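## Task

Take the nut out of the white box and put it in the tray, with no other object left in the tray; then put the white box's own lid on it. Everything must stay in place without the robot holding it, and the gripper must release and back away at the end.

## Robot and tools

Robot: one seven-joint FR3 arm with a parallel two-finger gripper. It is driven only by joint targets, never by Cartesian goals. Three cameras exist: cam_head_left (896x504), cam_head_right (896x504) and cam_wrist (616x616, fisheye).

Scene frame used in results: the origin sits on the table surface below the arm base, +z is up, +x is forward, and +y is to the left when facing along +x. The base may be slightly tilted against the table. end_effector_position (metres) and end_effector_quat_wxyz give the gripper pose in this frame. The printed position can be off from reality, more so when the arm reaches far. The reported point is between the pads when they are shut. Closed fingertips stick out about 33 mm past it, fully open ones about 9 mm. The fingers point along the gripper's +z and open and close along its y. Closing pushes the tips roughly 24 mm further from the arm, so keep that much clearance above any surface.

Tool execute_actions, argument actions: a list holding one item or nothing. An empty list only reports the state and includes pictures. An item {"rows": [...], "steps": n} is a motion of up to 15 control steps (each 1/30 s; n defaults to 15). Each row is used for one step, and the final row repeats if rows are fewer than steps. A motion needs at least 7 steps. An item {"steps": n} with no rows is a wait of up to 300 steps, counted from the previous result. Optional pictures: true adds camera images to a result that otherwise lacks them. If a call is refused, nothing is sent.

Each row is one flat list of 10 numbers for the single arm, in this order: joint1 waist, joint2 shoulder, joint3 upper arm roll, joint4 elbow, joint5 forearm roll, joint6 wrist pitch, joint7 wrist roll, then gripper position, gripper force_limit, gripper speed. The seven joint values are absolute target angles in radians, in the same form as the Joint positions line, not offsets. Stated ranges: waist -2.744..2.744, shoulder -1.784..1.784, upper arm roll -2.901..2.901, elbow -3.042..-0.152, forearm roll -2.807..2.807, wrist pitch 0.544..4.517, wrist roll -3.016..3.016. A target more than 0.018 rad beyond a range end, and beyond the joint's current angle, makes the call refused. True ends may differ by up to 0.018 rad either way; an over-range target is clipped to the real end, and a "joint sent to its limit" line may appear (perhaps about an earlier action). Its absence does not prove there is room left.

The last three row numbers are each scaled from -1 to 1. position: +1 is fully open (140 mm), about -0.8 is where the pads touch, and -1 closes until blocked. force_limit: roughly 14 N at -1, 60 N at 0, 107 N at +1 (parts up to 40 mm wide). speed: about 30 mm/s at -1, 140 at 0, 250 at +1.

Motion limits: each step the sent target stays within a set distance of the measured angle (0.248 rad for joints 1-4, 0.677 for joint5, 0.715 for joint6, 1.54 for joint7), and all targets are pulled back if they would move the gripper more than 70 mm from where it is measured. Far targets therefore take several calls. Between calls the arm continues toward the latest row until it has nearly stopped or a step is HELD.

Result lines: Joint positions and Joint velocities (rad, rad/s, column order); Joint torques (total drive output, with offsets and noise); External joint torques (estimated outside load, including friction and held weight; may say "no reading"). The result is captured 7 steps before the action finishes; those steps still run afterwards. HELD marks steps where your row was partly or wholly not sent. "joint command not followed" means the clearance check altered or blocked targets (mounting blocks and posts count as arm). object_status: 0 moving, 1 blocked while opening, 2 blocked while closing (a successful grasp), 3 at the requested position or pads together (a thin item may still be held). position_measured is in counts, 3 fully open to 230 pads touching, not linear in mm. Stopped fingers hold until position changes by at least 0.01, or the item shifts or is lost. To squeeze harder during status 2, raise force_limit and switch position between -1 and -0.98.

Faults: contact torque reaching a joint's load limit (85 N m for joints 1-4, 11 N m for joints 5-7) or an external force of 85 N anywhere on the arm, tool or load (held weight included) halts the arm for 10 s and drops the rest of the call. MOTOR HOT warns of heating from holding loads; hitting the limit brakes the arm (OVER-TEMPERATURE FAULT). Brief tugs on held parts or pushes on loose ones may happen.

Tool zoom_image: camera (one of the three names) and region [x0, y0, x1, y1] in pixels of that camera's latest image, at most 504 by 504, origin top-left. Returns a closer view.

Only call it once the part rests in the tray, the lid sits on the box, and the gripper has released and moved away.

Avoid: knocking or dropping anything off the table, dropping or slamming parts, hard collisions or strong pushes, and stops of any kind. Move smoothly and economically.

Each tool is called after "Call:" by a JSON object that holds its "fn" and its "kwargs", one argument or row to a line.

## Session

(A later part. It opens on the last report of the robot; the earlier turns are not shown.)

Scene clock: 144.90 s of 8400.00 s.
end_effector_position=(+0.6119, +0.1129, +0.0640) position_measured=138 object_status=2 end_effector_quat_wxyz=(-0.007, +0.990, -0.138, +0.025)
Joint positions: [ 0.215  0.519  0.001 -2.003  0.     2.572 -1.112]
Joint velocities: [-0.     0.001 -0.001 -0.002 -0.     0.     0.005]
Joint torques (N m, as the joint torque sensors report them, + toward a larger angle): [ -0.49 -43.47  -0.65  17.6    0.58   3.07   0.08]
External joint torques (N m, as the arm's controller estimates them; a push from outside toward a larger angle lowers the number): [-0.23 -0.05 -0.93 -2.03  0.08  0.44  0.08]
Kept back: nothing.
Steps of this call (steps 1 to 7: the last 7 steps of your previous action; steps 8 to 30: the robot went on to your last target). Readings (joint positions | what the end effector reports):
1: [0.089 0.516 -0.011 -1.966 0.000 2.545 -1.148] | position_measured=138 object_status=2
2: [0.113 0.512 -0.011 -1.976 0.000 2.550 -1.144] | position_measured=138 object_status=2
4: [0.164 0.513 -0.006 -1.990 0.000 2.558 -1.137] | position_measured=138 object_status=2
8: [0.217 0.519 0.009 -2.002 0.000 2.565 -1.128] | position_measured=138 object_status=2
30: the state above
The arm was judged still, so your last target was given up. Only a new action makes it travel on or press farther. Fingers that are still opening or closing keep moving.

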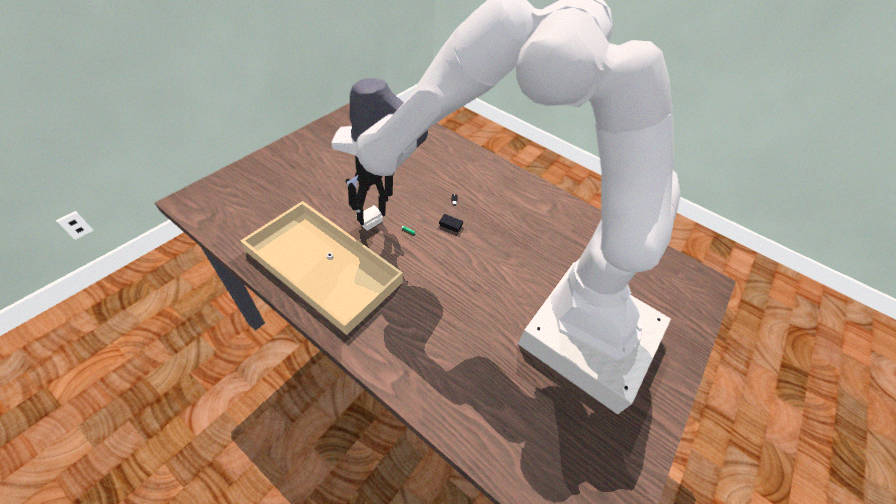

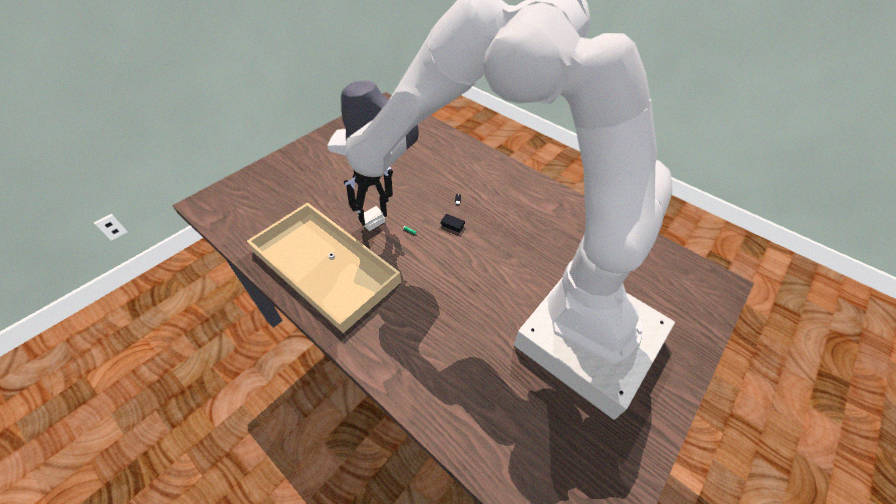

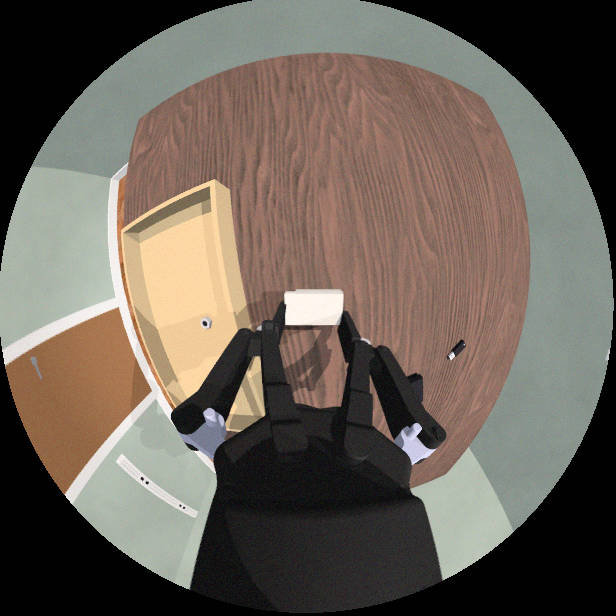

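Call:
{"fn": "execute_actions", "kwargs": {
  "actions": [
    {"rows":[[0.213,0.526,0,-2.005,0,2.575,-1.107,-1,0,-0.6],[0.213,0.534,0,-2.005,0,2.575,-1.107,-1,0,-0.6]],"steps":12}
  ]
}}

Call:
{"fn": "execute_actions", "kwargs": {
  "actions": [
    {"steps":12}
  ],
  "pictures": true
}}

Call:
{"fn": "zoom_image", "kwargs": {
  "camera": "cam_wrist",
  "region": [250,260,380,350]
}}

Call:
{"fn": "zoom_image", "kwargs": {
  "camera": "cam_head_left",
  "region": [340,180,410,240]
}}

Scene clock: 145.50 s of 8400.00 s.
end_effector_position=(+0.6084, +0.1122, +0.0575) position_measured=138 object_status=2 end_effector_quat_wxyz=(-0.005, +0.990, -0.139, +0.020)
Joint positions: [ 0.215  0.53   0.001 -2.004  0.     2.573 -1.111]
Joint velocities: [-0.001  0.062  0.001 -0.009 -0.001  0.001  0.   ]
Joint torques (N m, as the joint torque sensors report them, + toward a larger angle): [ -0.08 -44.41  -0.19  17.06   0.43   3.     0.13]
External joint torques (N m, as the arm's controller estimates them; a push from outside toward a larger angle lowers the number): [ 0.19  1.   -0.49 -3.38 -0.07  0.24  0.13]
Steps of this call (steps 1 to 13: nothing new was sent; steps 14 to 18: the first 5 steps of this action). Readings (joint positions | what the end effector reports):
14: [0.215 0.520 0.001 -2.003 0.000 2.573 -1.111] | position_measured=138 object_status=2
15: [0.215 0.521 0.001 -2.003 0.000 2.573 -1.111] | position_measured=138 object_status=2
17: [0.215 0.527 0.001 -2.003 0.000 2.573 -1.111] | position_measured=138 object_status=2
18: the state above

Scene clock: 145.90 s of 8400.00 s.
end_effector_position=(+0.6070, +0.1120, +0.0552) position_measured=138 object_status=2 end_effector_quat_wxyz=(-0.005, +0.990, -0.139, +0.018)
Joint positions: [ 0.215  0.533  0.001 -2.004  0.     2.573 -1.11 ]
Joint velocities: [ 0.001 -0.     0.     0.001 -0.001  0.001 -0.   ]
Joint torques (N m, as the joint torque sensors report them, + toward a larger angle): [ -0.5  -42.55  -0.27  17.33   0.41   2.94   0.22]
External joint torques (N m, as the arm's controller estimates them; a push from outside toward a larger angle lowers the number): [-0.49  1.23 -0.77 -2.23 -0.07  0.31  0.22]
Kept back: nothing.
Steps of this call (steps 1 to 7: the last 7 steps of your previous action; steps 8 to 12: the robot went on to your last target). Readings (joint positions | what the end effector reports):
1: [0.215 0.532 0.001 -2.004 0.000 2.573 -1.110] | position_measured=138 object_status=2
2: [0.215 0.533 0.001 -2.004 0.000 2.573 -1.110] | position_measured=138 object_status=2
4: [0.215 0.533 0.001 -2.004 0.000 2.573 -1.110] | position_measured=138 object_status=2
8: [0.215 0.533 0.001 -2.004 0.000 2.573 -1.110] | position_measured=138 object_status=2
12: the state above

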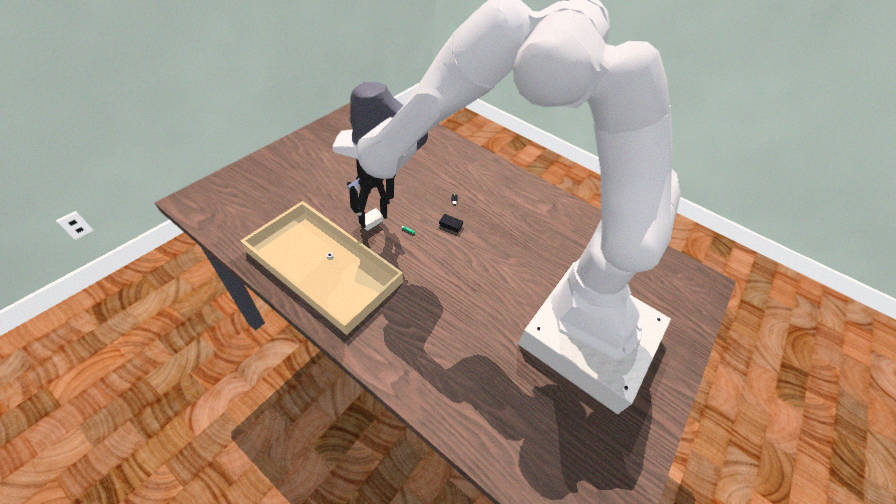

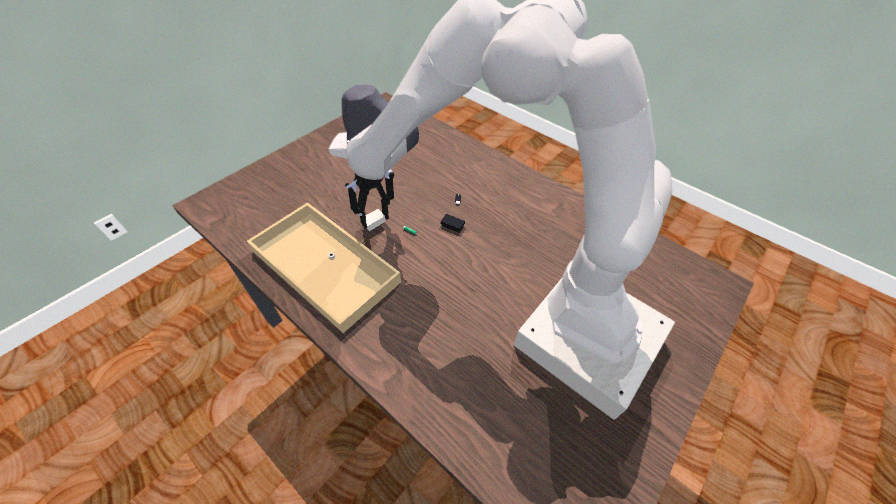

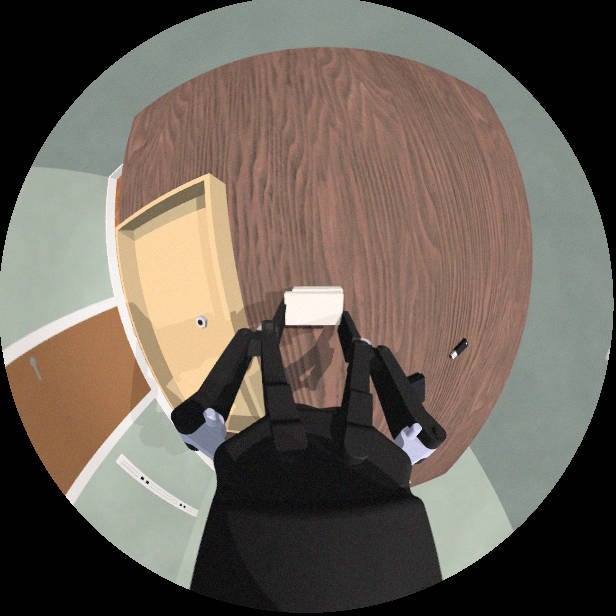

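Region (250, 260, 380, 350) of cam_wrist's 616x616 image, scaled by 3.877, with more detail than that image has; it fills the top 349 rows of this view, and the rest is white.

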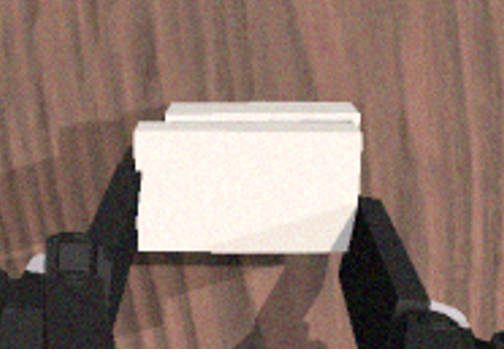

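Region (340, 180, 410, 240) of cam_head_left's 896x504 image, scaled by 7.200, with more detail than that image has; it fills the top 432 rows of this view, and the rest is white.

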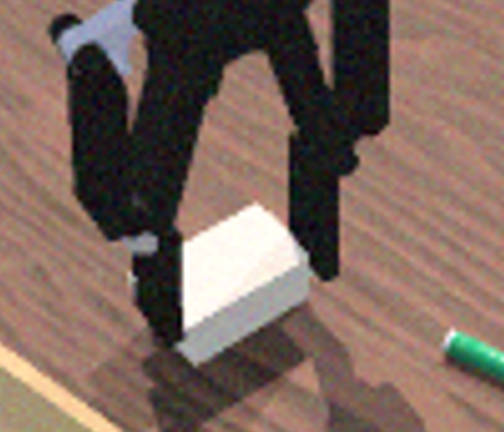

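Call:
{"fn": "execute_actions", "kwargs": {
  "actions": [
    {"rows":[[0.209,0.543,0,-1.984,0,2.566,-1.107,-1,0,-0.6]],"steps":12}
  ]
}}

Call:
{"fn": "execute_actions", "kwargs": {
  "actions": [
    {"steps":15}
  ],
  "pictures": true
}}

Call:
{"fn": "zoom_image", "kwargs": {
  "camera": "cam_wrist",
  "region": [250,260,380,350]
}}

Scene clock: 146.70 s of 8400.00 s.
end_effector_position=(+0.6127, +0.1114, +0.0565) position_measured=138 object_status=2 end_effector_quat_wxyz=(-0.006, +0.990, -0.140, +0.021)
Joint positions: [ 0.212  0.54   0.001 -1.989  0.     2.57  -1.11 ]
Joint velocities: [-0.012  0.01  -0.     0.036 -0.    -0.009  0.001]
Joint torques (N m, as the joint torque sensors report them, + toward a larger angle): [ -0.64 -42.23  -0.67  18.87   0.59   2.16   0.14]
External joint torques (N m, as the arm's controller estimates them; a push from outside toward a larger angle lowers the number): [-0.82  1.6  -1.33 -0.43  0.11 -0.41  0.14]
Steps of this call (steps 1 to 15: the robot went on to your last target; steps 16 to 19: nothing new was sent; steps 20 to 24: the first 5 steps of this action). Readings (joint positions | what the end effector reports):
20: [0.214 0.535 0.001 -2.000 0.000 2.572 -1.110] | position_measured=138 object_status=2
21: [0.214 0.538 0.001 -1.996 0.000 2.571 -1.110] | position_measured=138 object_status=2
23: [0.212 0.540 0.001 -1.990 0.000 2.571 -1.110] | position_measured=138 object_status=2
24: the state above

Scene clock: 147.20 s of 8400.00 s.
end_effector_position=(+0.6132, +0.1111, +0.0566) position_measured=138 object_status=2 end_effector_quat_wxyz=(-0.005, +0.990, -0.140, +0.020)
Joint positions: [ 0.211  0.541  0.001 -1.986  0.     2.569 -1.11 ]
Joint velocities: [-0.     0.     0.001  0.    -0.002 -0.001  0.   ]
Joint torques (N m, as the joint torque sensors report them, + toward a larger angle): [ -0.83 -42.11  -0.47  20.59   0.5    2.35   0.05]
External joint torques (N m, as the arm's controller estimates them; a push from outside toward a larger angle lowers the number): [-0.73  1.96 -0.91  0.9   0.01 -0.29  0.05]
Kept back: nothing.
Steps of this call (steps 1 to 7: the last 7 steps of your previous action; steps 8 to 15: the robot went on to your last target). Readings (joint positions | what the end effector reports):
1: [0.212 0.541 0.001 -1.988 0.000 2.570 -1.110] | position_measured=138 object_status=2
2: [0.212 0.541 0.001 -1.987 0.000 2.570 -1.110] | position_measured=138 object_status=2
4: [0.212 0.541 0.001 -1.986 0.000 2.569 -1.110] | position_measured=138 object_status=2
8: [0.211 0.541 0.001 -1.986 0.000 2.569 -1.110] | position_measured=138 object_status=2
15: the state above
The arm was judged still, so your last target was given up. Only a new action makes it travel on or press farther. Fingers that are still opening or closing keep moving.

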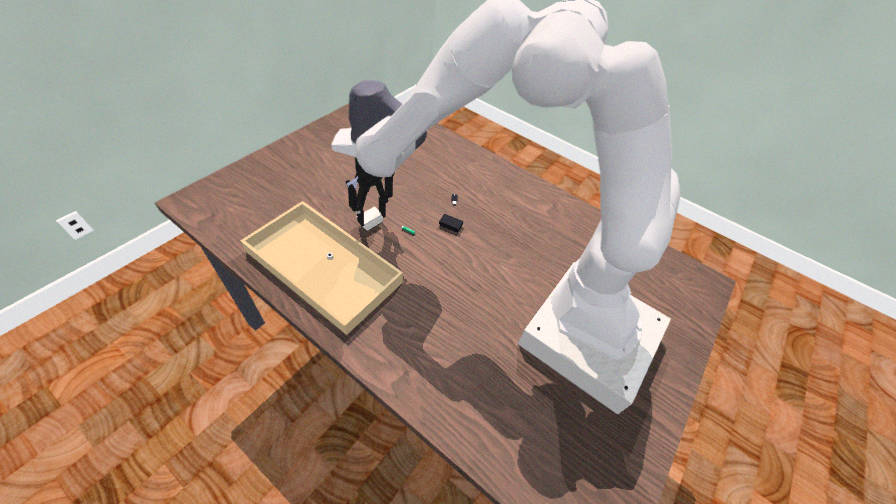

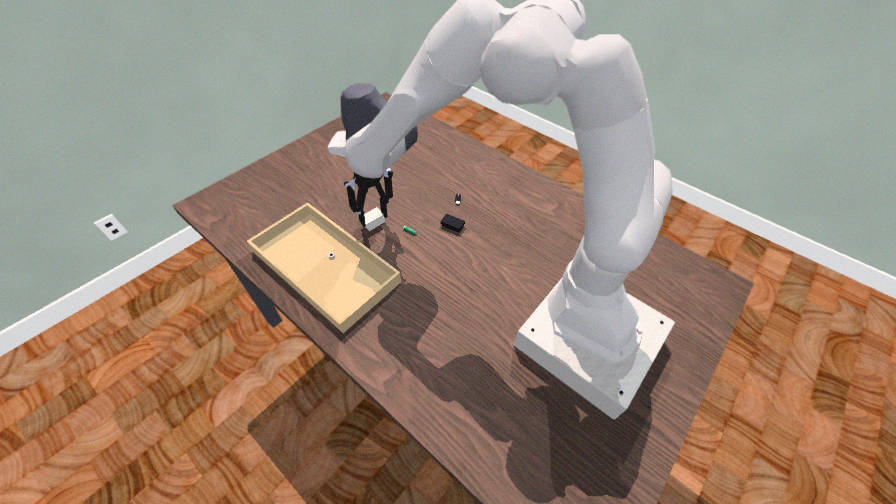

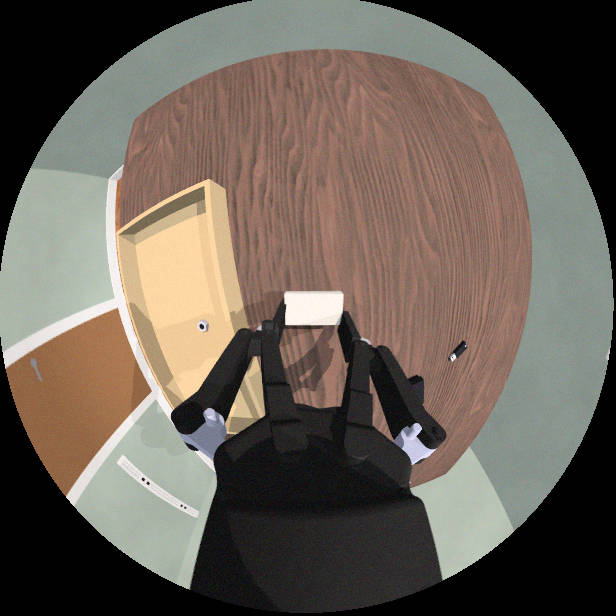

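Region (250, 260, 380, 350) of cam_wrist's 616x616 image, scaled by 3.877, with more detail than that image has; it fills the top 349 rows of this view, and the rest is white.

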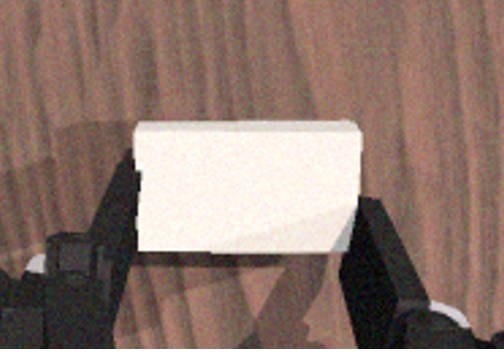

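Call:
{"fn": "execute_actions", "kwargs": {
  "actions": [
    {"rows":[[0.209,0.549,0,-1.98,0,2.565,-1.107,-1,0,-0.6],[0.209,0.549,0,-1.98,0,2.565,-1.107,-1,0,-0.6],[0.209,0.556,0,-1.976,0,2.563,-1.107,-1,0,-0.6],[0.209,0.556,0,-1.976,0,2.563,-1.107,-1,0,-0.6],[0.209,0.562,0,-1.972,0,2.561,-1.107,-1,0,-0.6],[0.209,0.562,0,-1.972,0,2.561,-1.107,-1,0,-0.6],[0.209,0.569,0,-1.968,0,2.56,-1.107,-1,0,-0.6]],"steps":15}
  ]
}}

Call:
{"fn": "execute_actions", "kwargs": {
  "actions": [
    {"steps":15}
  ],
  "pictures": true
}}

Call:
{"fn": "zoom_image", "kwargs": {
  "camera": "cam_head_left",
  "region": [340,180,410,240]
}}

Scene clock: 147.87 s of 8400.00 s.
end_effector_position=(+0.6157, +0.1111, +0.0526) position_measured=138 object_status=2 end_effector_quat_wxyz=(-0.005, +0.990, -0.141, +0.019)
Joint positions: [ 0.211  0.557  0.    -1.971  0.     2.565 -1.11 ]
Joint velocities: [-0.001  0.048 -0.002  0.058  0.    -0.014  0.001]
Joint torques (N m, as the joint torque sensors report them, + toward a larger angle): [ -0.6  -38.96   0.1   18.67   0.47   2.32   0.1 ]
External joint torques (N m, as the arm's controller estimates them; a push from outside toward a larger angle lowers the number): [-0.57  4.7  -0.43 -0.1   0.   -0.25  0.11]
Steps of this call (steps 1 to 12: nothing new was sent; steps 13 to 20: the first 8 steps of this action). Readings (joint positions | what the end effector reports):
13: [0.211 0.542 0.001 -1.985 0.000 2.568 -1.110] | position_measured=138 object_status=2
14: [0.211 0.544 0.001 -1.984 0.000 2.568 -1.110] | position_measured=138 object_status=2
16: [0.211 0.549 0.001 -1.980 0.000 2.568 -1.110] | position_measured=138 object_status=2
20: the state above

Scene clock: 148.37 s of 8400.00 s.
end_effector_position=(+0.6166, +0.1112, +0.0526) position_measured=138 object_status=2 end_effector_quat_wxyz=(-0.005, +0.990, -0.141, +0.019)
Joint positions: [ 0.211  0.559  0.    -1.967  0.     2.563 -1.109]
Joint velocities: [ 0.    -0.001  0.    -0.    -0.    -0.    -0.   ]
Joint torques (N m, as the joint torque sensors report them, + toward a larger angle): [ -0.5  -37.04  -0.35  17.     0.42   2.32   0.08]
External joint torques (N m, as the arm's controller estimates them; a push from outside toward a larger angle lowers the number): [-0.44  7.45 -0.83 -2.64 -0.07 -0.29  0.08]
Kept back: nothing.
Steps of this call (steps 1 to 7: the last 7 steps of your previous action; steps 8 to 15: the robot went on to your last target). Readings (joint positions | what the end effector reports):
1: [0.211 0.558 0.000 -1.970 0.000 2.565 -1.110] | position_measured=138 object_status=2
2: [0.211 0.558 0.000 -1.968 0.000 2.564 -1.110] | position_measured=138 object_status=2
4: [0.211 0.559 0.000 -1.967 0.000 2.564 -1.110] | position_measured=138 object_status=2
8: [0.211 0.559 0.000 -1.967 0.000 2.563 -1.110] | position_measured=138 object_status=2
15: the state above
The arm was judged still, so your last target was given up. Only a new action makes it travel on or press farther. Fingers that are still opening or closing keep moving.

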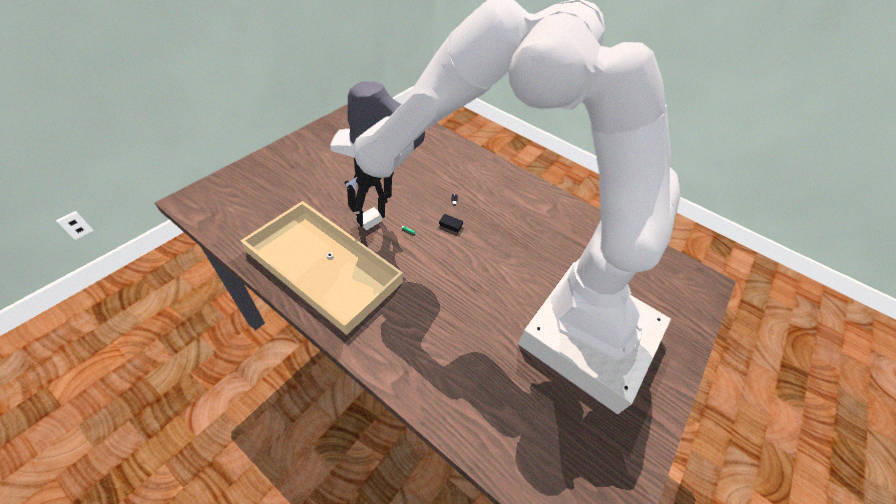

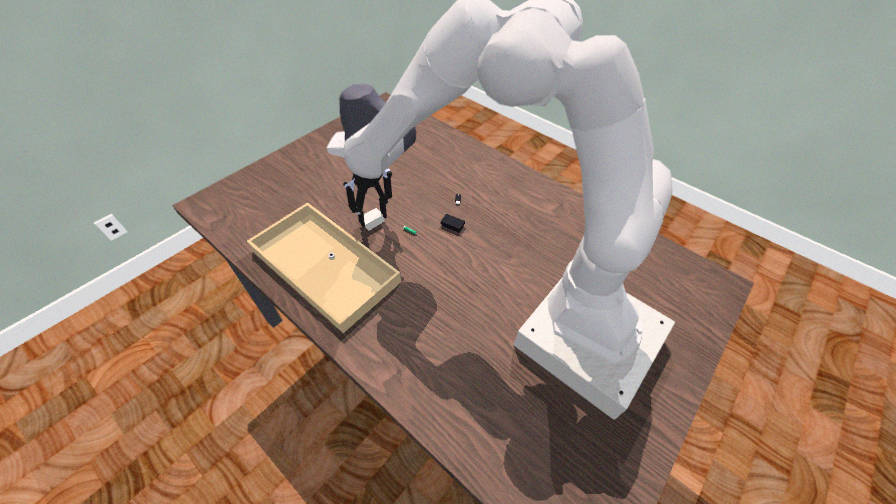

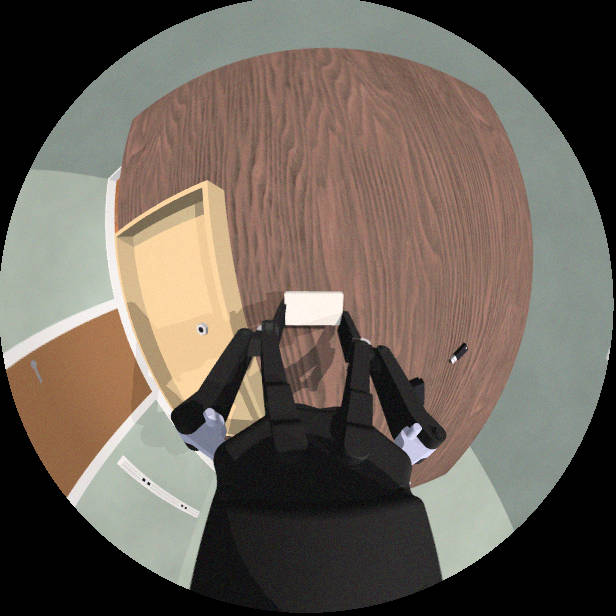

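Region (340, 180, 410, 240) of cam_head_left's 896x504 image, scaled by 7.200, with more detail than that image has; it fills the top 432 rows of this view, and the rest is white.

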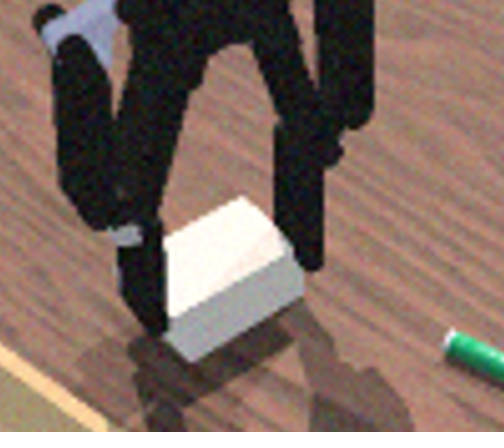

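Call:
{"fn": "execute_actions", "kwargs": {
  "actions": [
    {"rows":[[0.209,0.551,0,-1.967,0,2.563,-1.107,-1,0,-0.6],[0.209,0.551,0,-1.967,0,2.563,-1.107,-1,0,-0.6],[0.209,0.551,0,-1.967,0,2.563,-1.107,-1,0,-0.6],[0.209,0.551,0,-1.967,0,2.563,-1.107,-1,0,-0.6],[0.209,0.544,0,-1.979,0,2.568,-1.107,-1,0,-0.6]],"steps":15}
  ]
}}

Call:
{"fn": "execute_actions", "kwargs": {
  "actions": [
    {"rows":[[0.209,0.55,0,-1.977,0,2.567,-1.107,-1,0,-0.6],[0.209,0.55,0,-1.977,0,2.567,-1.107,-1,0,-0.6],[0.209,0.556,0,-1.976,0,2.567,-1.107,-1,0,-0.6],[0.209,0.556,0,-1.976,0,2.567,-1.107,-1,0,-0.6],[0.209,0.562,0,-1.975,0,2.567,-1.107,-1,0,-0.6]],"steps":15}
  ]
}}

Call:
{"fn": "execute_actions", "kwargs": {
  "actions": [
    {"steps":12}
  ],
  "pictures": true
}}

Call:
{"fn": "zoom_image", "kwargs": {
  "camera": "cam_wrist",
  "region": [250,260,380,350]
}}

Scene clock: 149.13 s of 8400.00 s.
end_effector_position=(+0.6168, +0.1113, +0.0573) position_measured=138 object_status=2 end_effector_quat_wxyz=(-0.006, +0.990, -0.141, +0.021)
Joint positions: [ 0.211  0.547  0.    -1.974  0.     2.564 -1.109]
Joint velocities: [-0.    -0.022  0.002 -0.03   0.001  0.008  0.002]
Joint torques (N m, as the joint torque sensors report them, + toward a larger angle): [ -0.67 -44.21  -0.14  16.67   0.57   3.02   0.03]
External joint torques (N m, as the arm's controller estimates them; a push from outside toward a larger angle lowers the number): [-0.62 -0.4  -0.62 -3.04  0.08  0.39  0.03]
Steps of this call (steps 1 to 15: nothing new was sent; steps 16 to 23: the first 8 steps of this action). Readings (joint positions | what the end effector reports):
16: [0.211 0.558 0.000 -1.967 0.000 2.562 -1.109] | position_measured=138 object_status=2
17: [0.211 0.556 0.000 -1.967 0.000 2.562 -1.109] | position_measured=138 object_status=2
19: [0.211 0.554 0.000 -1.967 0.000 2.562 -1.109] | position_measured=138 object_status=2
23: the state above

Scene clock: 149.63 s of 8400.00 s.
end_effector_position=(+0.6147, +0.1103, +0.0528) position_measured=138 object_status=2 end_effector_quat_wxyz=(-0.005, +0.990, -0.142, +0.018)
Joint positions: [ 0.211  0.554 -0.    -1.975  0.     2.566 -1.109]
Joint velocities: [0.001 0.011 0.001 0.007 0.001 0.004 0.   ]
Joint torques (N m, as the joint torque sensors report them, + toward a larger angle): [ -0.69 -38.8    0.33  18.19   0.64   2.93  -0.01]
External joint torques (N m, as the arm's controller estimates them; a push from outside toward a larger angle lowers the number): [-1.28  3.49 -0.78 -0.2   0.2   0.57 -0.01]
Steps of this call (steps 1 to 7: the last 7 steps of your previous action; steps 8 to 15: the first 8 steps of this action). Readings (joint positions | what the end effector reports):
8: [0.211 0.546 0.000 -1.977 0.000 2.565 -1.109] | position_measured=138 object_status=2
9: [0.211 0.546 0.000 -1.977 0.000 2.565 -1.109] | position_measured=138 object_status=2
11: [0.211 0.549 0.000 -1.977 0.000 2.565 -1.109] | position_measured=138 object_status=2
15: the state above

Scene clock: 150.03 s of 8400.00 s.
end_effector_position=(+0.6147, +0.1103, +0.0526) position_measured=138 object_status=2 end_effector_quat_wxyz=(-0.005, +0.990, -0.142, +0.018)
Joint positions: [ 0.211  0.555 -0.    -1.974  0.     2.566 -1.109]
Joint velocities: [ 0.001  0.     0.     0.     0.001 -0.001 -0.001]
Joint torques (N m, as the joint torque sensors report them, + toward a larger angle): [ -0.06 -39.24   0.18  18.15   0.57   2.93  -0.05]
External joint torques (N m, as the arm's controller estimates them; a push from outside toward a larger angle lowers the number): [-0.08  5.07 -0.36 -1.45  0.09  0.32 -0.05]
Kept back: nothing.
Steps of this call (steps 1 to 7: the last 7 steps of your previous action; steps 8 to 12: the robot went on to your last target). Readings (joint positions | what the end effector reports):
1: [0.211 0.555 -0.000 -1.975 0.000 2.566 -1.109] | position_measured=138 object_status=2
2: [0.211 0.555 -0.000 -1.974 0.000 2.566 -1.109] | position_measured=138 object_status=2
4: [0.211 0.555 -0.000 -1.974 0.000 2.566 -1.109] | position_measured=138 object_status=2
8: [0.211 0.555 -0.000 -1.974 0.000 2.566 -1.109] | position_measured=138 object_status=2
12: the state above

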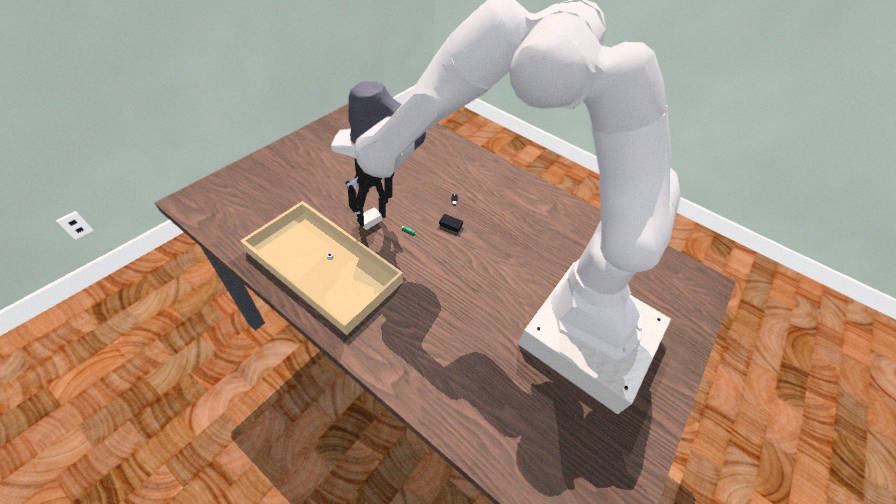

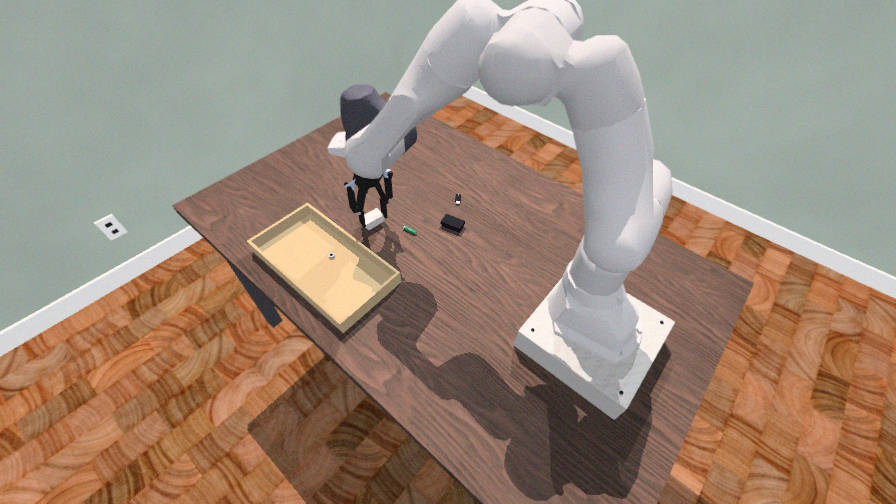

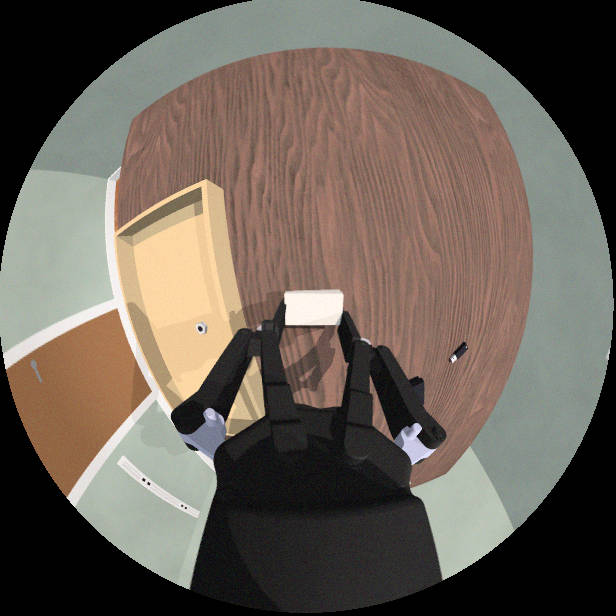

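Region (250, 260, 380, 350) of cam_wrist's 616x616 image, scaled by 3.877, with more detail than that image has; it fills the top 349 rows of this view, and the rest is white.

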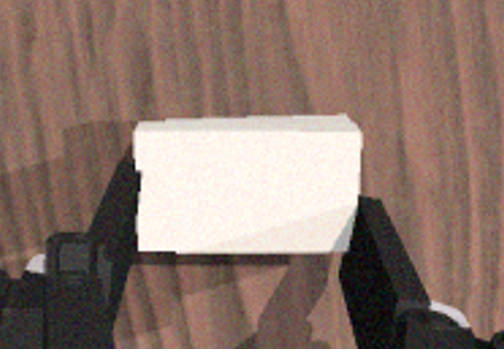

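Call:
{"fn": "execute_actions", "kwargs": {
  "actions": [
    {"rows":[[0.209,0.549,0,-1.975,0,2.566,-1.107,-1,0,-0.6],[0.209,0.549,0,-1.975,0,2.566,-1.107,-1,0,-0.6],[0.209,0.549,0,-1.975,0,2.566,-1.107,-1,0,-0.6],[0.209,0.548,0,-1.977,0,2.567,-1.15,-1,0,-0.6]],"steps":15}
  ]
}}

Call:
{"fn": "execute_actions", "kwargs": {
  "actions": [
    {"steps":25}
  ],
  "pictures": true
}}

Call:
{"fn": "zoom_image", "kwargs": {
  "camera": "cam_wrist",
  "region": [250,260,380,350]
}}

Scene clock: 150.73 s of 8400.00 s.
end_effector_position=(+0.6163, +0.1106, +0.0557) position_measured=138 object_status=2 end_effector_quat_wxyz=(-0.005, +0.991, -0.134, +0.021)
Joint positions: [ 0.211  0.55  -0.    -1.975  0.     2.566 -1.125]
Joint velocities: [ 0.001 -0.004  0.001 -0.001 -0.    -0.    -0.074]
Joint torques (N m, as the joint torque sensors report them, + toward a larger angle): [  0.12 -45.55  -0.32  16.71   0.49   2.89  -0.17]
External joint torques (N m, as the arm's controller estimates them; a push from outside toward a larger angle lowers the number): [ 0.12 -1.35 -0.85 -2.92  0.    0.27 -0.17]
Steps of this call (steps 1 to 13: the robot went on to your last target; steps 14 to 21: the first 8 steps of this action). Readings (joint positions | what the end effector reports):
14: [0.211 0.554 -0.000 -1.974 0.000 2.566 -1.109] | position_measured=138 object_status=2
15: [0.211 0.553 -0.000 -1.974 0.000 2.566 -1.109] | position_measured=138 object_status=2
17: [0.211 0.551 -0.000 -1.974 0.000 2.566 -1.112] | position_measured=138 object_status=2
21: the state above

Scene clock: 151.57 s of 8400.00 s.
end_effector_position=(+0.6161, +0.1105, +0.0556) position_measured=138 object_status=2 end_effector_quat_wxyz=(-0.005, +0.992, -0.124, +0.021)
Joint positions: [ 0.211  0.549 -0.    -1.975  0.     2.566 -1.145]
Joint velocities: [-0.    -0.001  0.001 -0.001 -0.    -0.    -0.005]
Joint torques (N m, as the joint torque sensors report them, + toward a larger angle): [ -0.26 -44.75   0.47  17.42   0.5    2.95  -0.3 ]
External joint torques (N m, as the arm's controller estimates them; a push from outside toward a larger angle lowers the number): [-0.19 -0.49  0.02 -2.25  0.01  0.32 -0.3 ]
Kept back: nothing.
Steps of this call (steps 1 to 7: the last 7 steps of your previous action; steps 8 to 25: the robot went on to your last target). Readings (joint positions | what the end effector reports):
1: [0.211 0.549 -0.000 -1.975 0.000 2.566 -1.127] | position_measured=138 object_status=2
2: [0.211 0.549 -0.000 -1.975 0.000 2.566 -1.129] | position_measured=138 object_status=2
4: [0.211 0.549 -0.000 -1.975 0.000 2.566 -1.132] | position_measured=138 object_status=2
8: [0.211 0.549 -0.000 -1.975 0.000 2.566 -1.137] | position_measured=138 object_status=2
25: the state above

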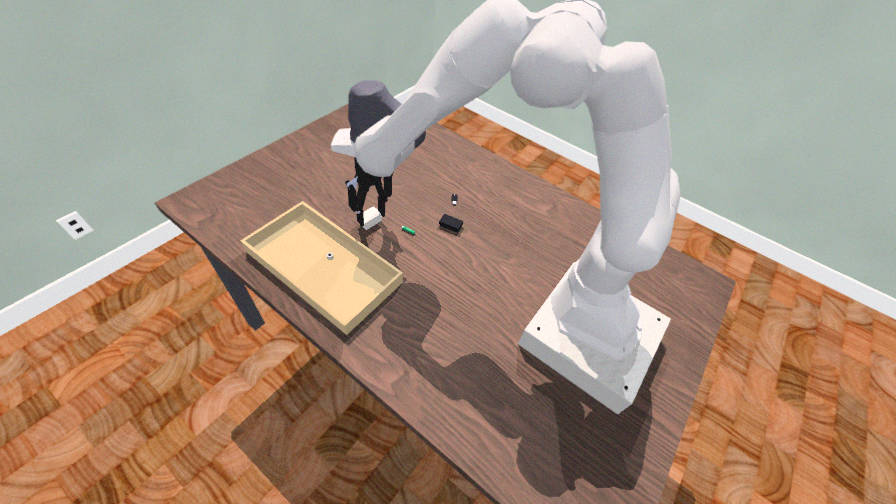

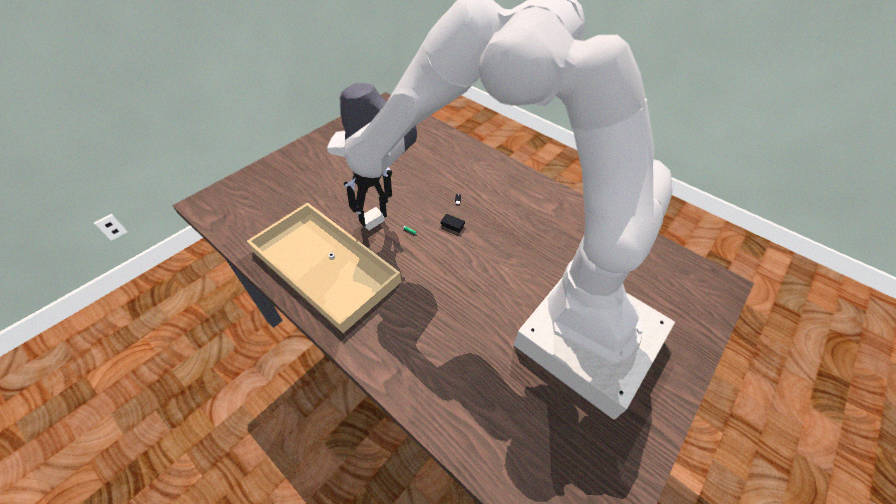

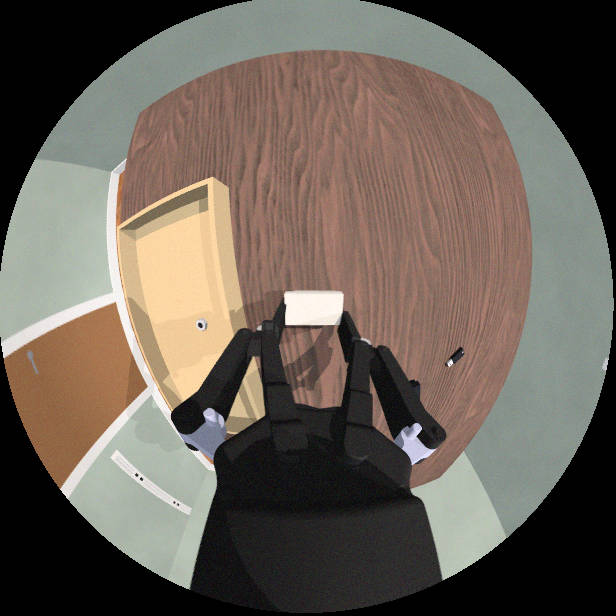

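Region (250, 260, 380, 350) of cam_wrist's 616x616 image, scaled by 3.877, with more detail than that image has; it fills the top 349 rows of this view, and the rest is white.

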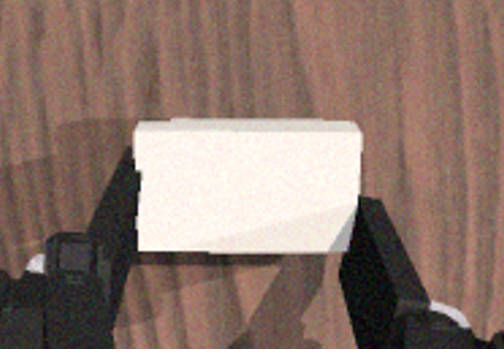

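Call:
{"fn": "execute_actions", "kwargs": {
  "actions": [
    {"rows":[[0.209,0.555,0,-1.963,0,2.561,-1.15,-1,0,-0.6]],"steps":15}
  ]
}}

Call:
{"fn": "execute_actions", "kwargs": {
  "actions": [
    {"rows":[[0.209,0.56,0,-1.962,0,2.561,-1.15,-1,0,-0.6],[0.209,0.56,0,-1.962,0,2.561,-1.15,-1,0,-0.6],[0.209,0.566,0,-1.96,0,2.56,-1.15,-1,0,-0.6],[0.209,0.566,0,-1.96,0,2.56,-1.15,-1,0,-0.6],[0.209,0.573,0,-1.957,0,2.559,-1.15,-1,0,-0.6]],"steps":15}
  ]
}}

Call:
{"fn": "execute_actions", "kwargs": {
  "actions": [
    {"steps":12}
  ],
  "pictures": true
}}

Call:
{"fn": "zoom_image", "kwargs": {
  "camera": "cam_wrist",
  "region": [250,260,380,350]
}}

Scene clock: 152.43 s of 8400.00 s.
end_effector_position=(+0.6198, +0.1112, +0.0569) position_measured=138 object_status=2 end_effector_quat_wxyz=(-0.006, +0.992, -0.123, +0.023)
Joint positions: [ 0.211  0.553 -0.    -1.965  0.     2.564 -1.147]
Joint velocities: [-0.001  0.002 -0.     0.005 -0.    -0.004 -0.002]
Joint torques (N m, as the joint torque sensors report them, + toward a larger angle): [ -0.3  -43.9    0.05  20.01   0.6    2.16  -0.22]
External joint torques (N m, as the arm's controller estimates them; a push from outside toward a larger angle lowers the number): [-0.1   0.34 -0.3   0.42  0.1  -0.44 -0.22]
Steps of this call (steps 1 to 15: the robot went on to your last target; steps 16 to 18: nothing new was sent; steps 19 to 26: the first 8 steps of this action). Readings (joint positions | what the end effector reports):
19: [0.211 0.550 -0.000 -1.973 0.000 2.565 -1.147] | position_measured=138 object_status=2
20: [0.211 0.552 -0.000 -1.970 0.000 2.565 -1.147] | position_measured=138 object_status=2
22: [0.211 0.553 -0.000 -1.967 0.000 2.564 -1.147] | position_measured=138 object_status=2
26: the state above

Scene clock: 152.93 s of 8400.00 s.
end_effector_position=(+0.6201, +0.1110, +0.0527) position_measured=138 object_status=2 end_effector_quat_wxyz=(-0.005, +0.992, -0.123, +0.021)
Joint positions: [ 0.21   0.565 -0.    -1.957  0.     2.563 -1.147]
Joint velocities: [ 0.001  0.022  0.     0.014 -0.    -0.001 -0.   ]
Joint torques (N m, as the joint torque sensors report them, + toward a larger angle): [  0.26 -39.98   0.22  18.2    0.47   2.2   -0.22]
External joint torques (N m, as the arm's controller estimates them; a push from outside toward a larger angle lowers the number): [ 0.13  3.74 -0.4  -0.78  0.   -0.27 -0.22]
Steps of this call (steps 1 to 7: the last 7 steps of your previous action; steps 8 to 15: the first 8 steps of this action). Readings (joint positions | what the end effector reports):
8: [0.211 0.554 -0.000 -1.965 0.000 2.564 -1.147] | position_measured=138 object_status=2
9: [0.211 0.555 -0.000 -1.964 0.000 2.564 -1.147] | position_measured=138 object_status=2
11: [0.211 0.559 -0.000 -1.963 0.000 2.563 -1.147] | position_measured=138 object_status=2
15: the state above

Scene clock: 153.33 s of 8400.00 s.
end_effector_position=(+0.6202, +0.1110, +0.0527) position_measured=138 object_status=2 end_effector_quat_wxyz=(-0.005, +0.992, -0.123, +0.020)
Joint positions: [ 0.21   0.565 -0.    -1.956  0.     2.562 -1.147]
Joint velocities: [-0.001  0.001 -0.001  0.003 -0.    -0.001 -0.001]
Joint torques (N m, as the joint torque sensors report them, + toward a larger angle): [ -0.46 -39.4    0.5   18.07   0.61   2.3   -0.13]
External joint torques (N m, as the arm's controller estimates them; a push from outside toward a larger angle lowers the number): [-0.24  5.35  0.16 -1.69  0.11 -0.34 -0.13]
Kept back: nothing.
Steps of this call (steps 1 to 7: the last 7 steps of your previous action; steps 8 to 12: the robot went on to your last target). Readings (joint positions | what the end effector reports):
1: [0.210 0.565 -0.000 -1.957 0.000 2.563 -1.147] | position_measured=138 object_status=2
2: [0.210 0.565 -0.000 -1.957 0.000 2.563 -1.147] | position_measured=138 object_status=2
4: [0.210 0.565 -0.000 -1.957 0.000 2.562 -1.147] | position_measured=138 object_status=2
8: [0.210 0.565 -0.000 -1.956 0.000 2.562 -1.147] | position_measured=138 object_status=2
12: the state above

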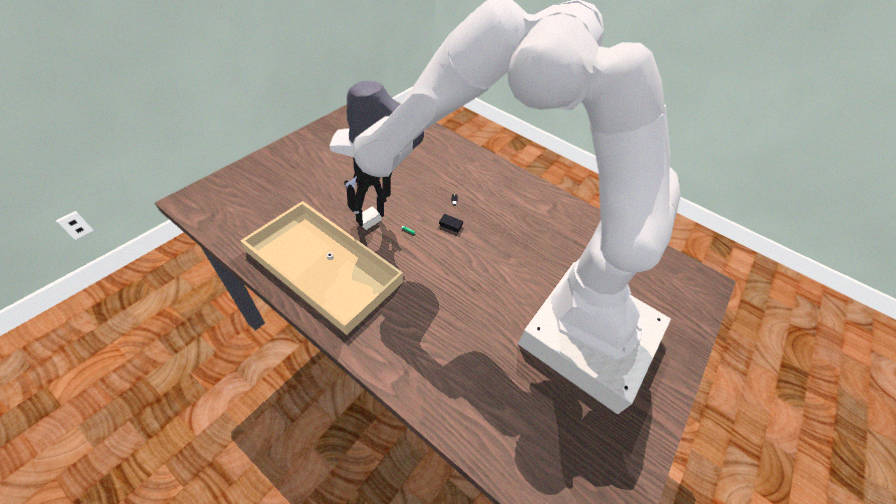

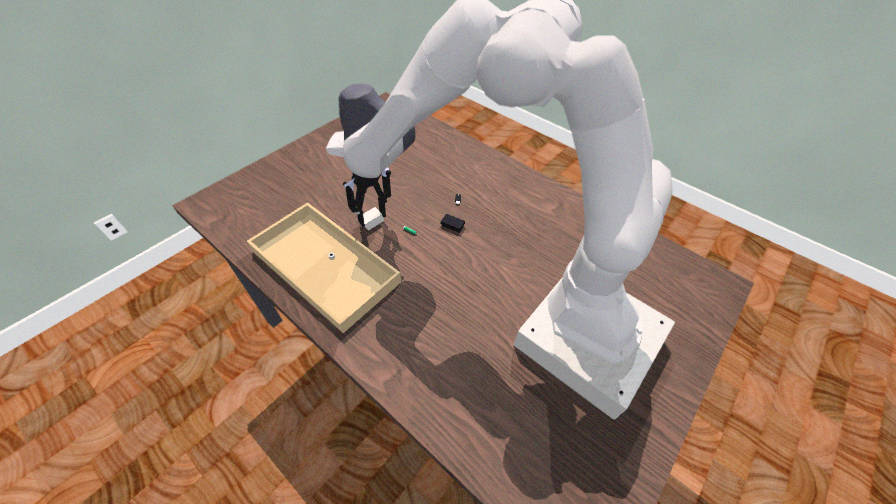

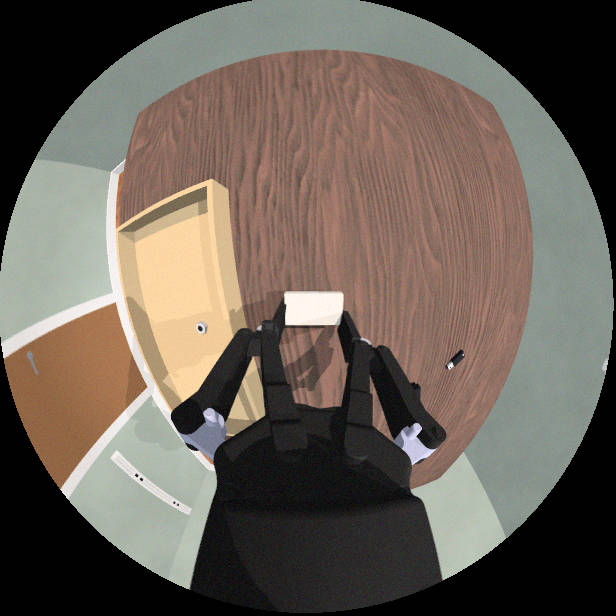

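Region (250, 260, 380, 350) of cam_wrist's 616x616 image, scaled by 3.877, with more detail than that image has; it fills the top 349 rows of this view, and the rest is white.

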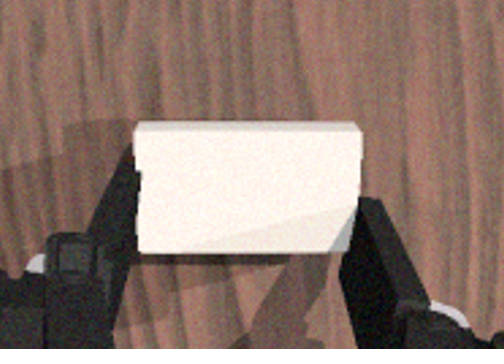

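Call:
{"fn": "zoom_image", "kwargs": {
  "camera": "cam_head_right",
  "region": [350,195,400,240]
}}

Call:
{"fn": "zoom_image", "kwargs": {
  "camera": "cam_head_left",
  "region": [348,195,398,240]
}}

Region (350, 195, 400, 240) of cam_head_right's 896x504 image, scaled by 10.080, with more detail than that image has; it fills the top 454 rows of this view, and the rest is white.

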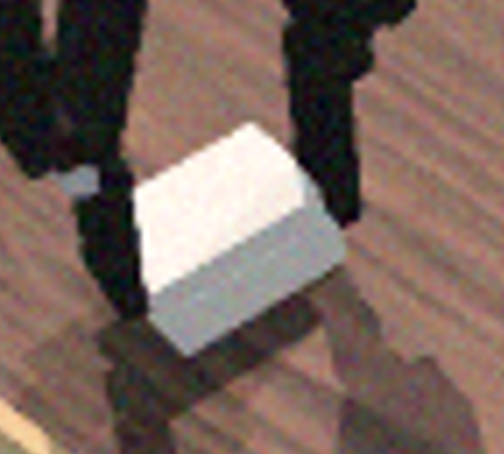

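Region (348, 195, 398, 240) of cam_head_left's 896x504 image, scaled by 10.080, with more detail than that image has; it fills the top 454 rows of this view, and the rest is white.

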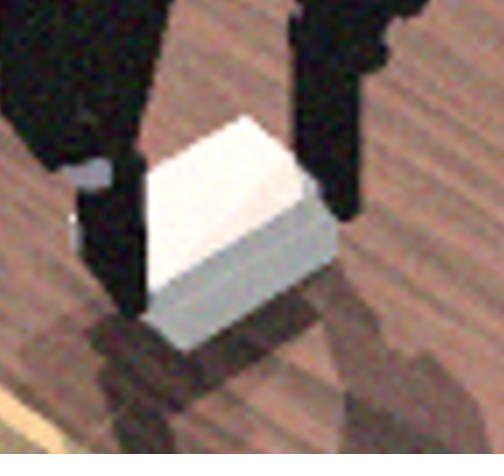

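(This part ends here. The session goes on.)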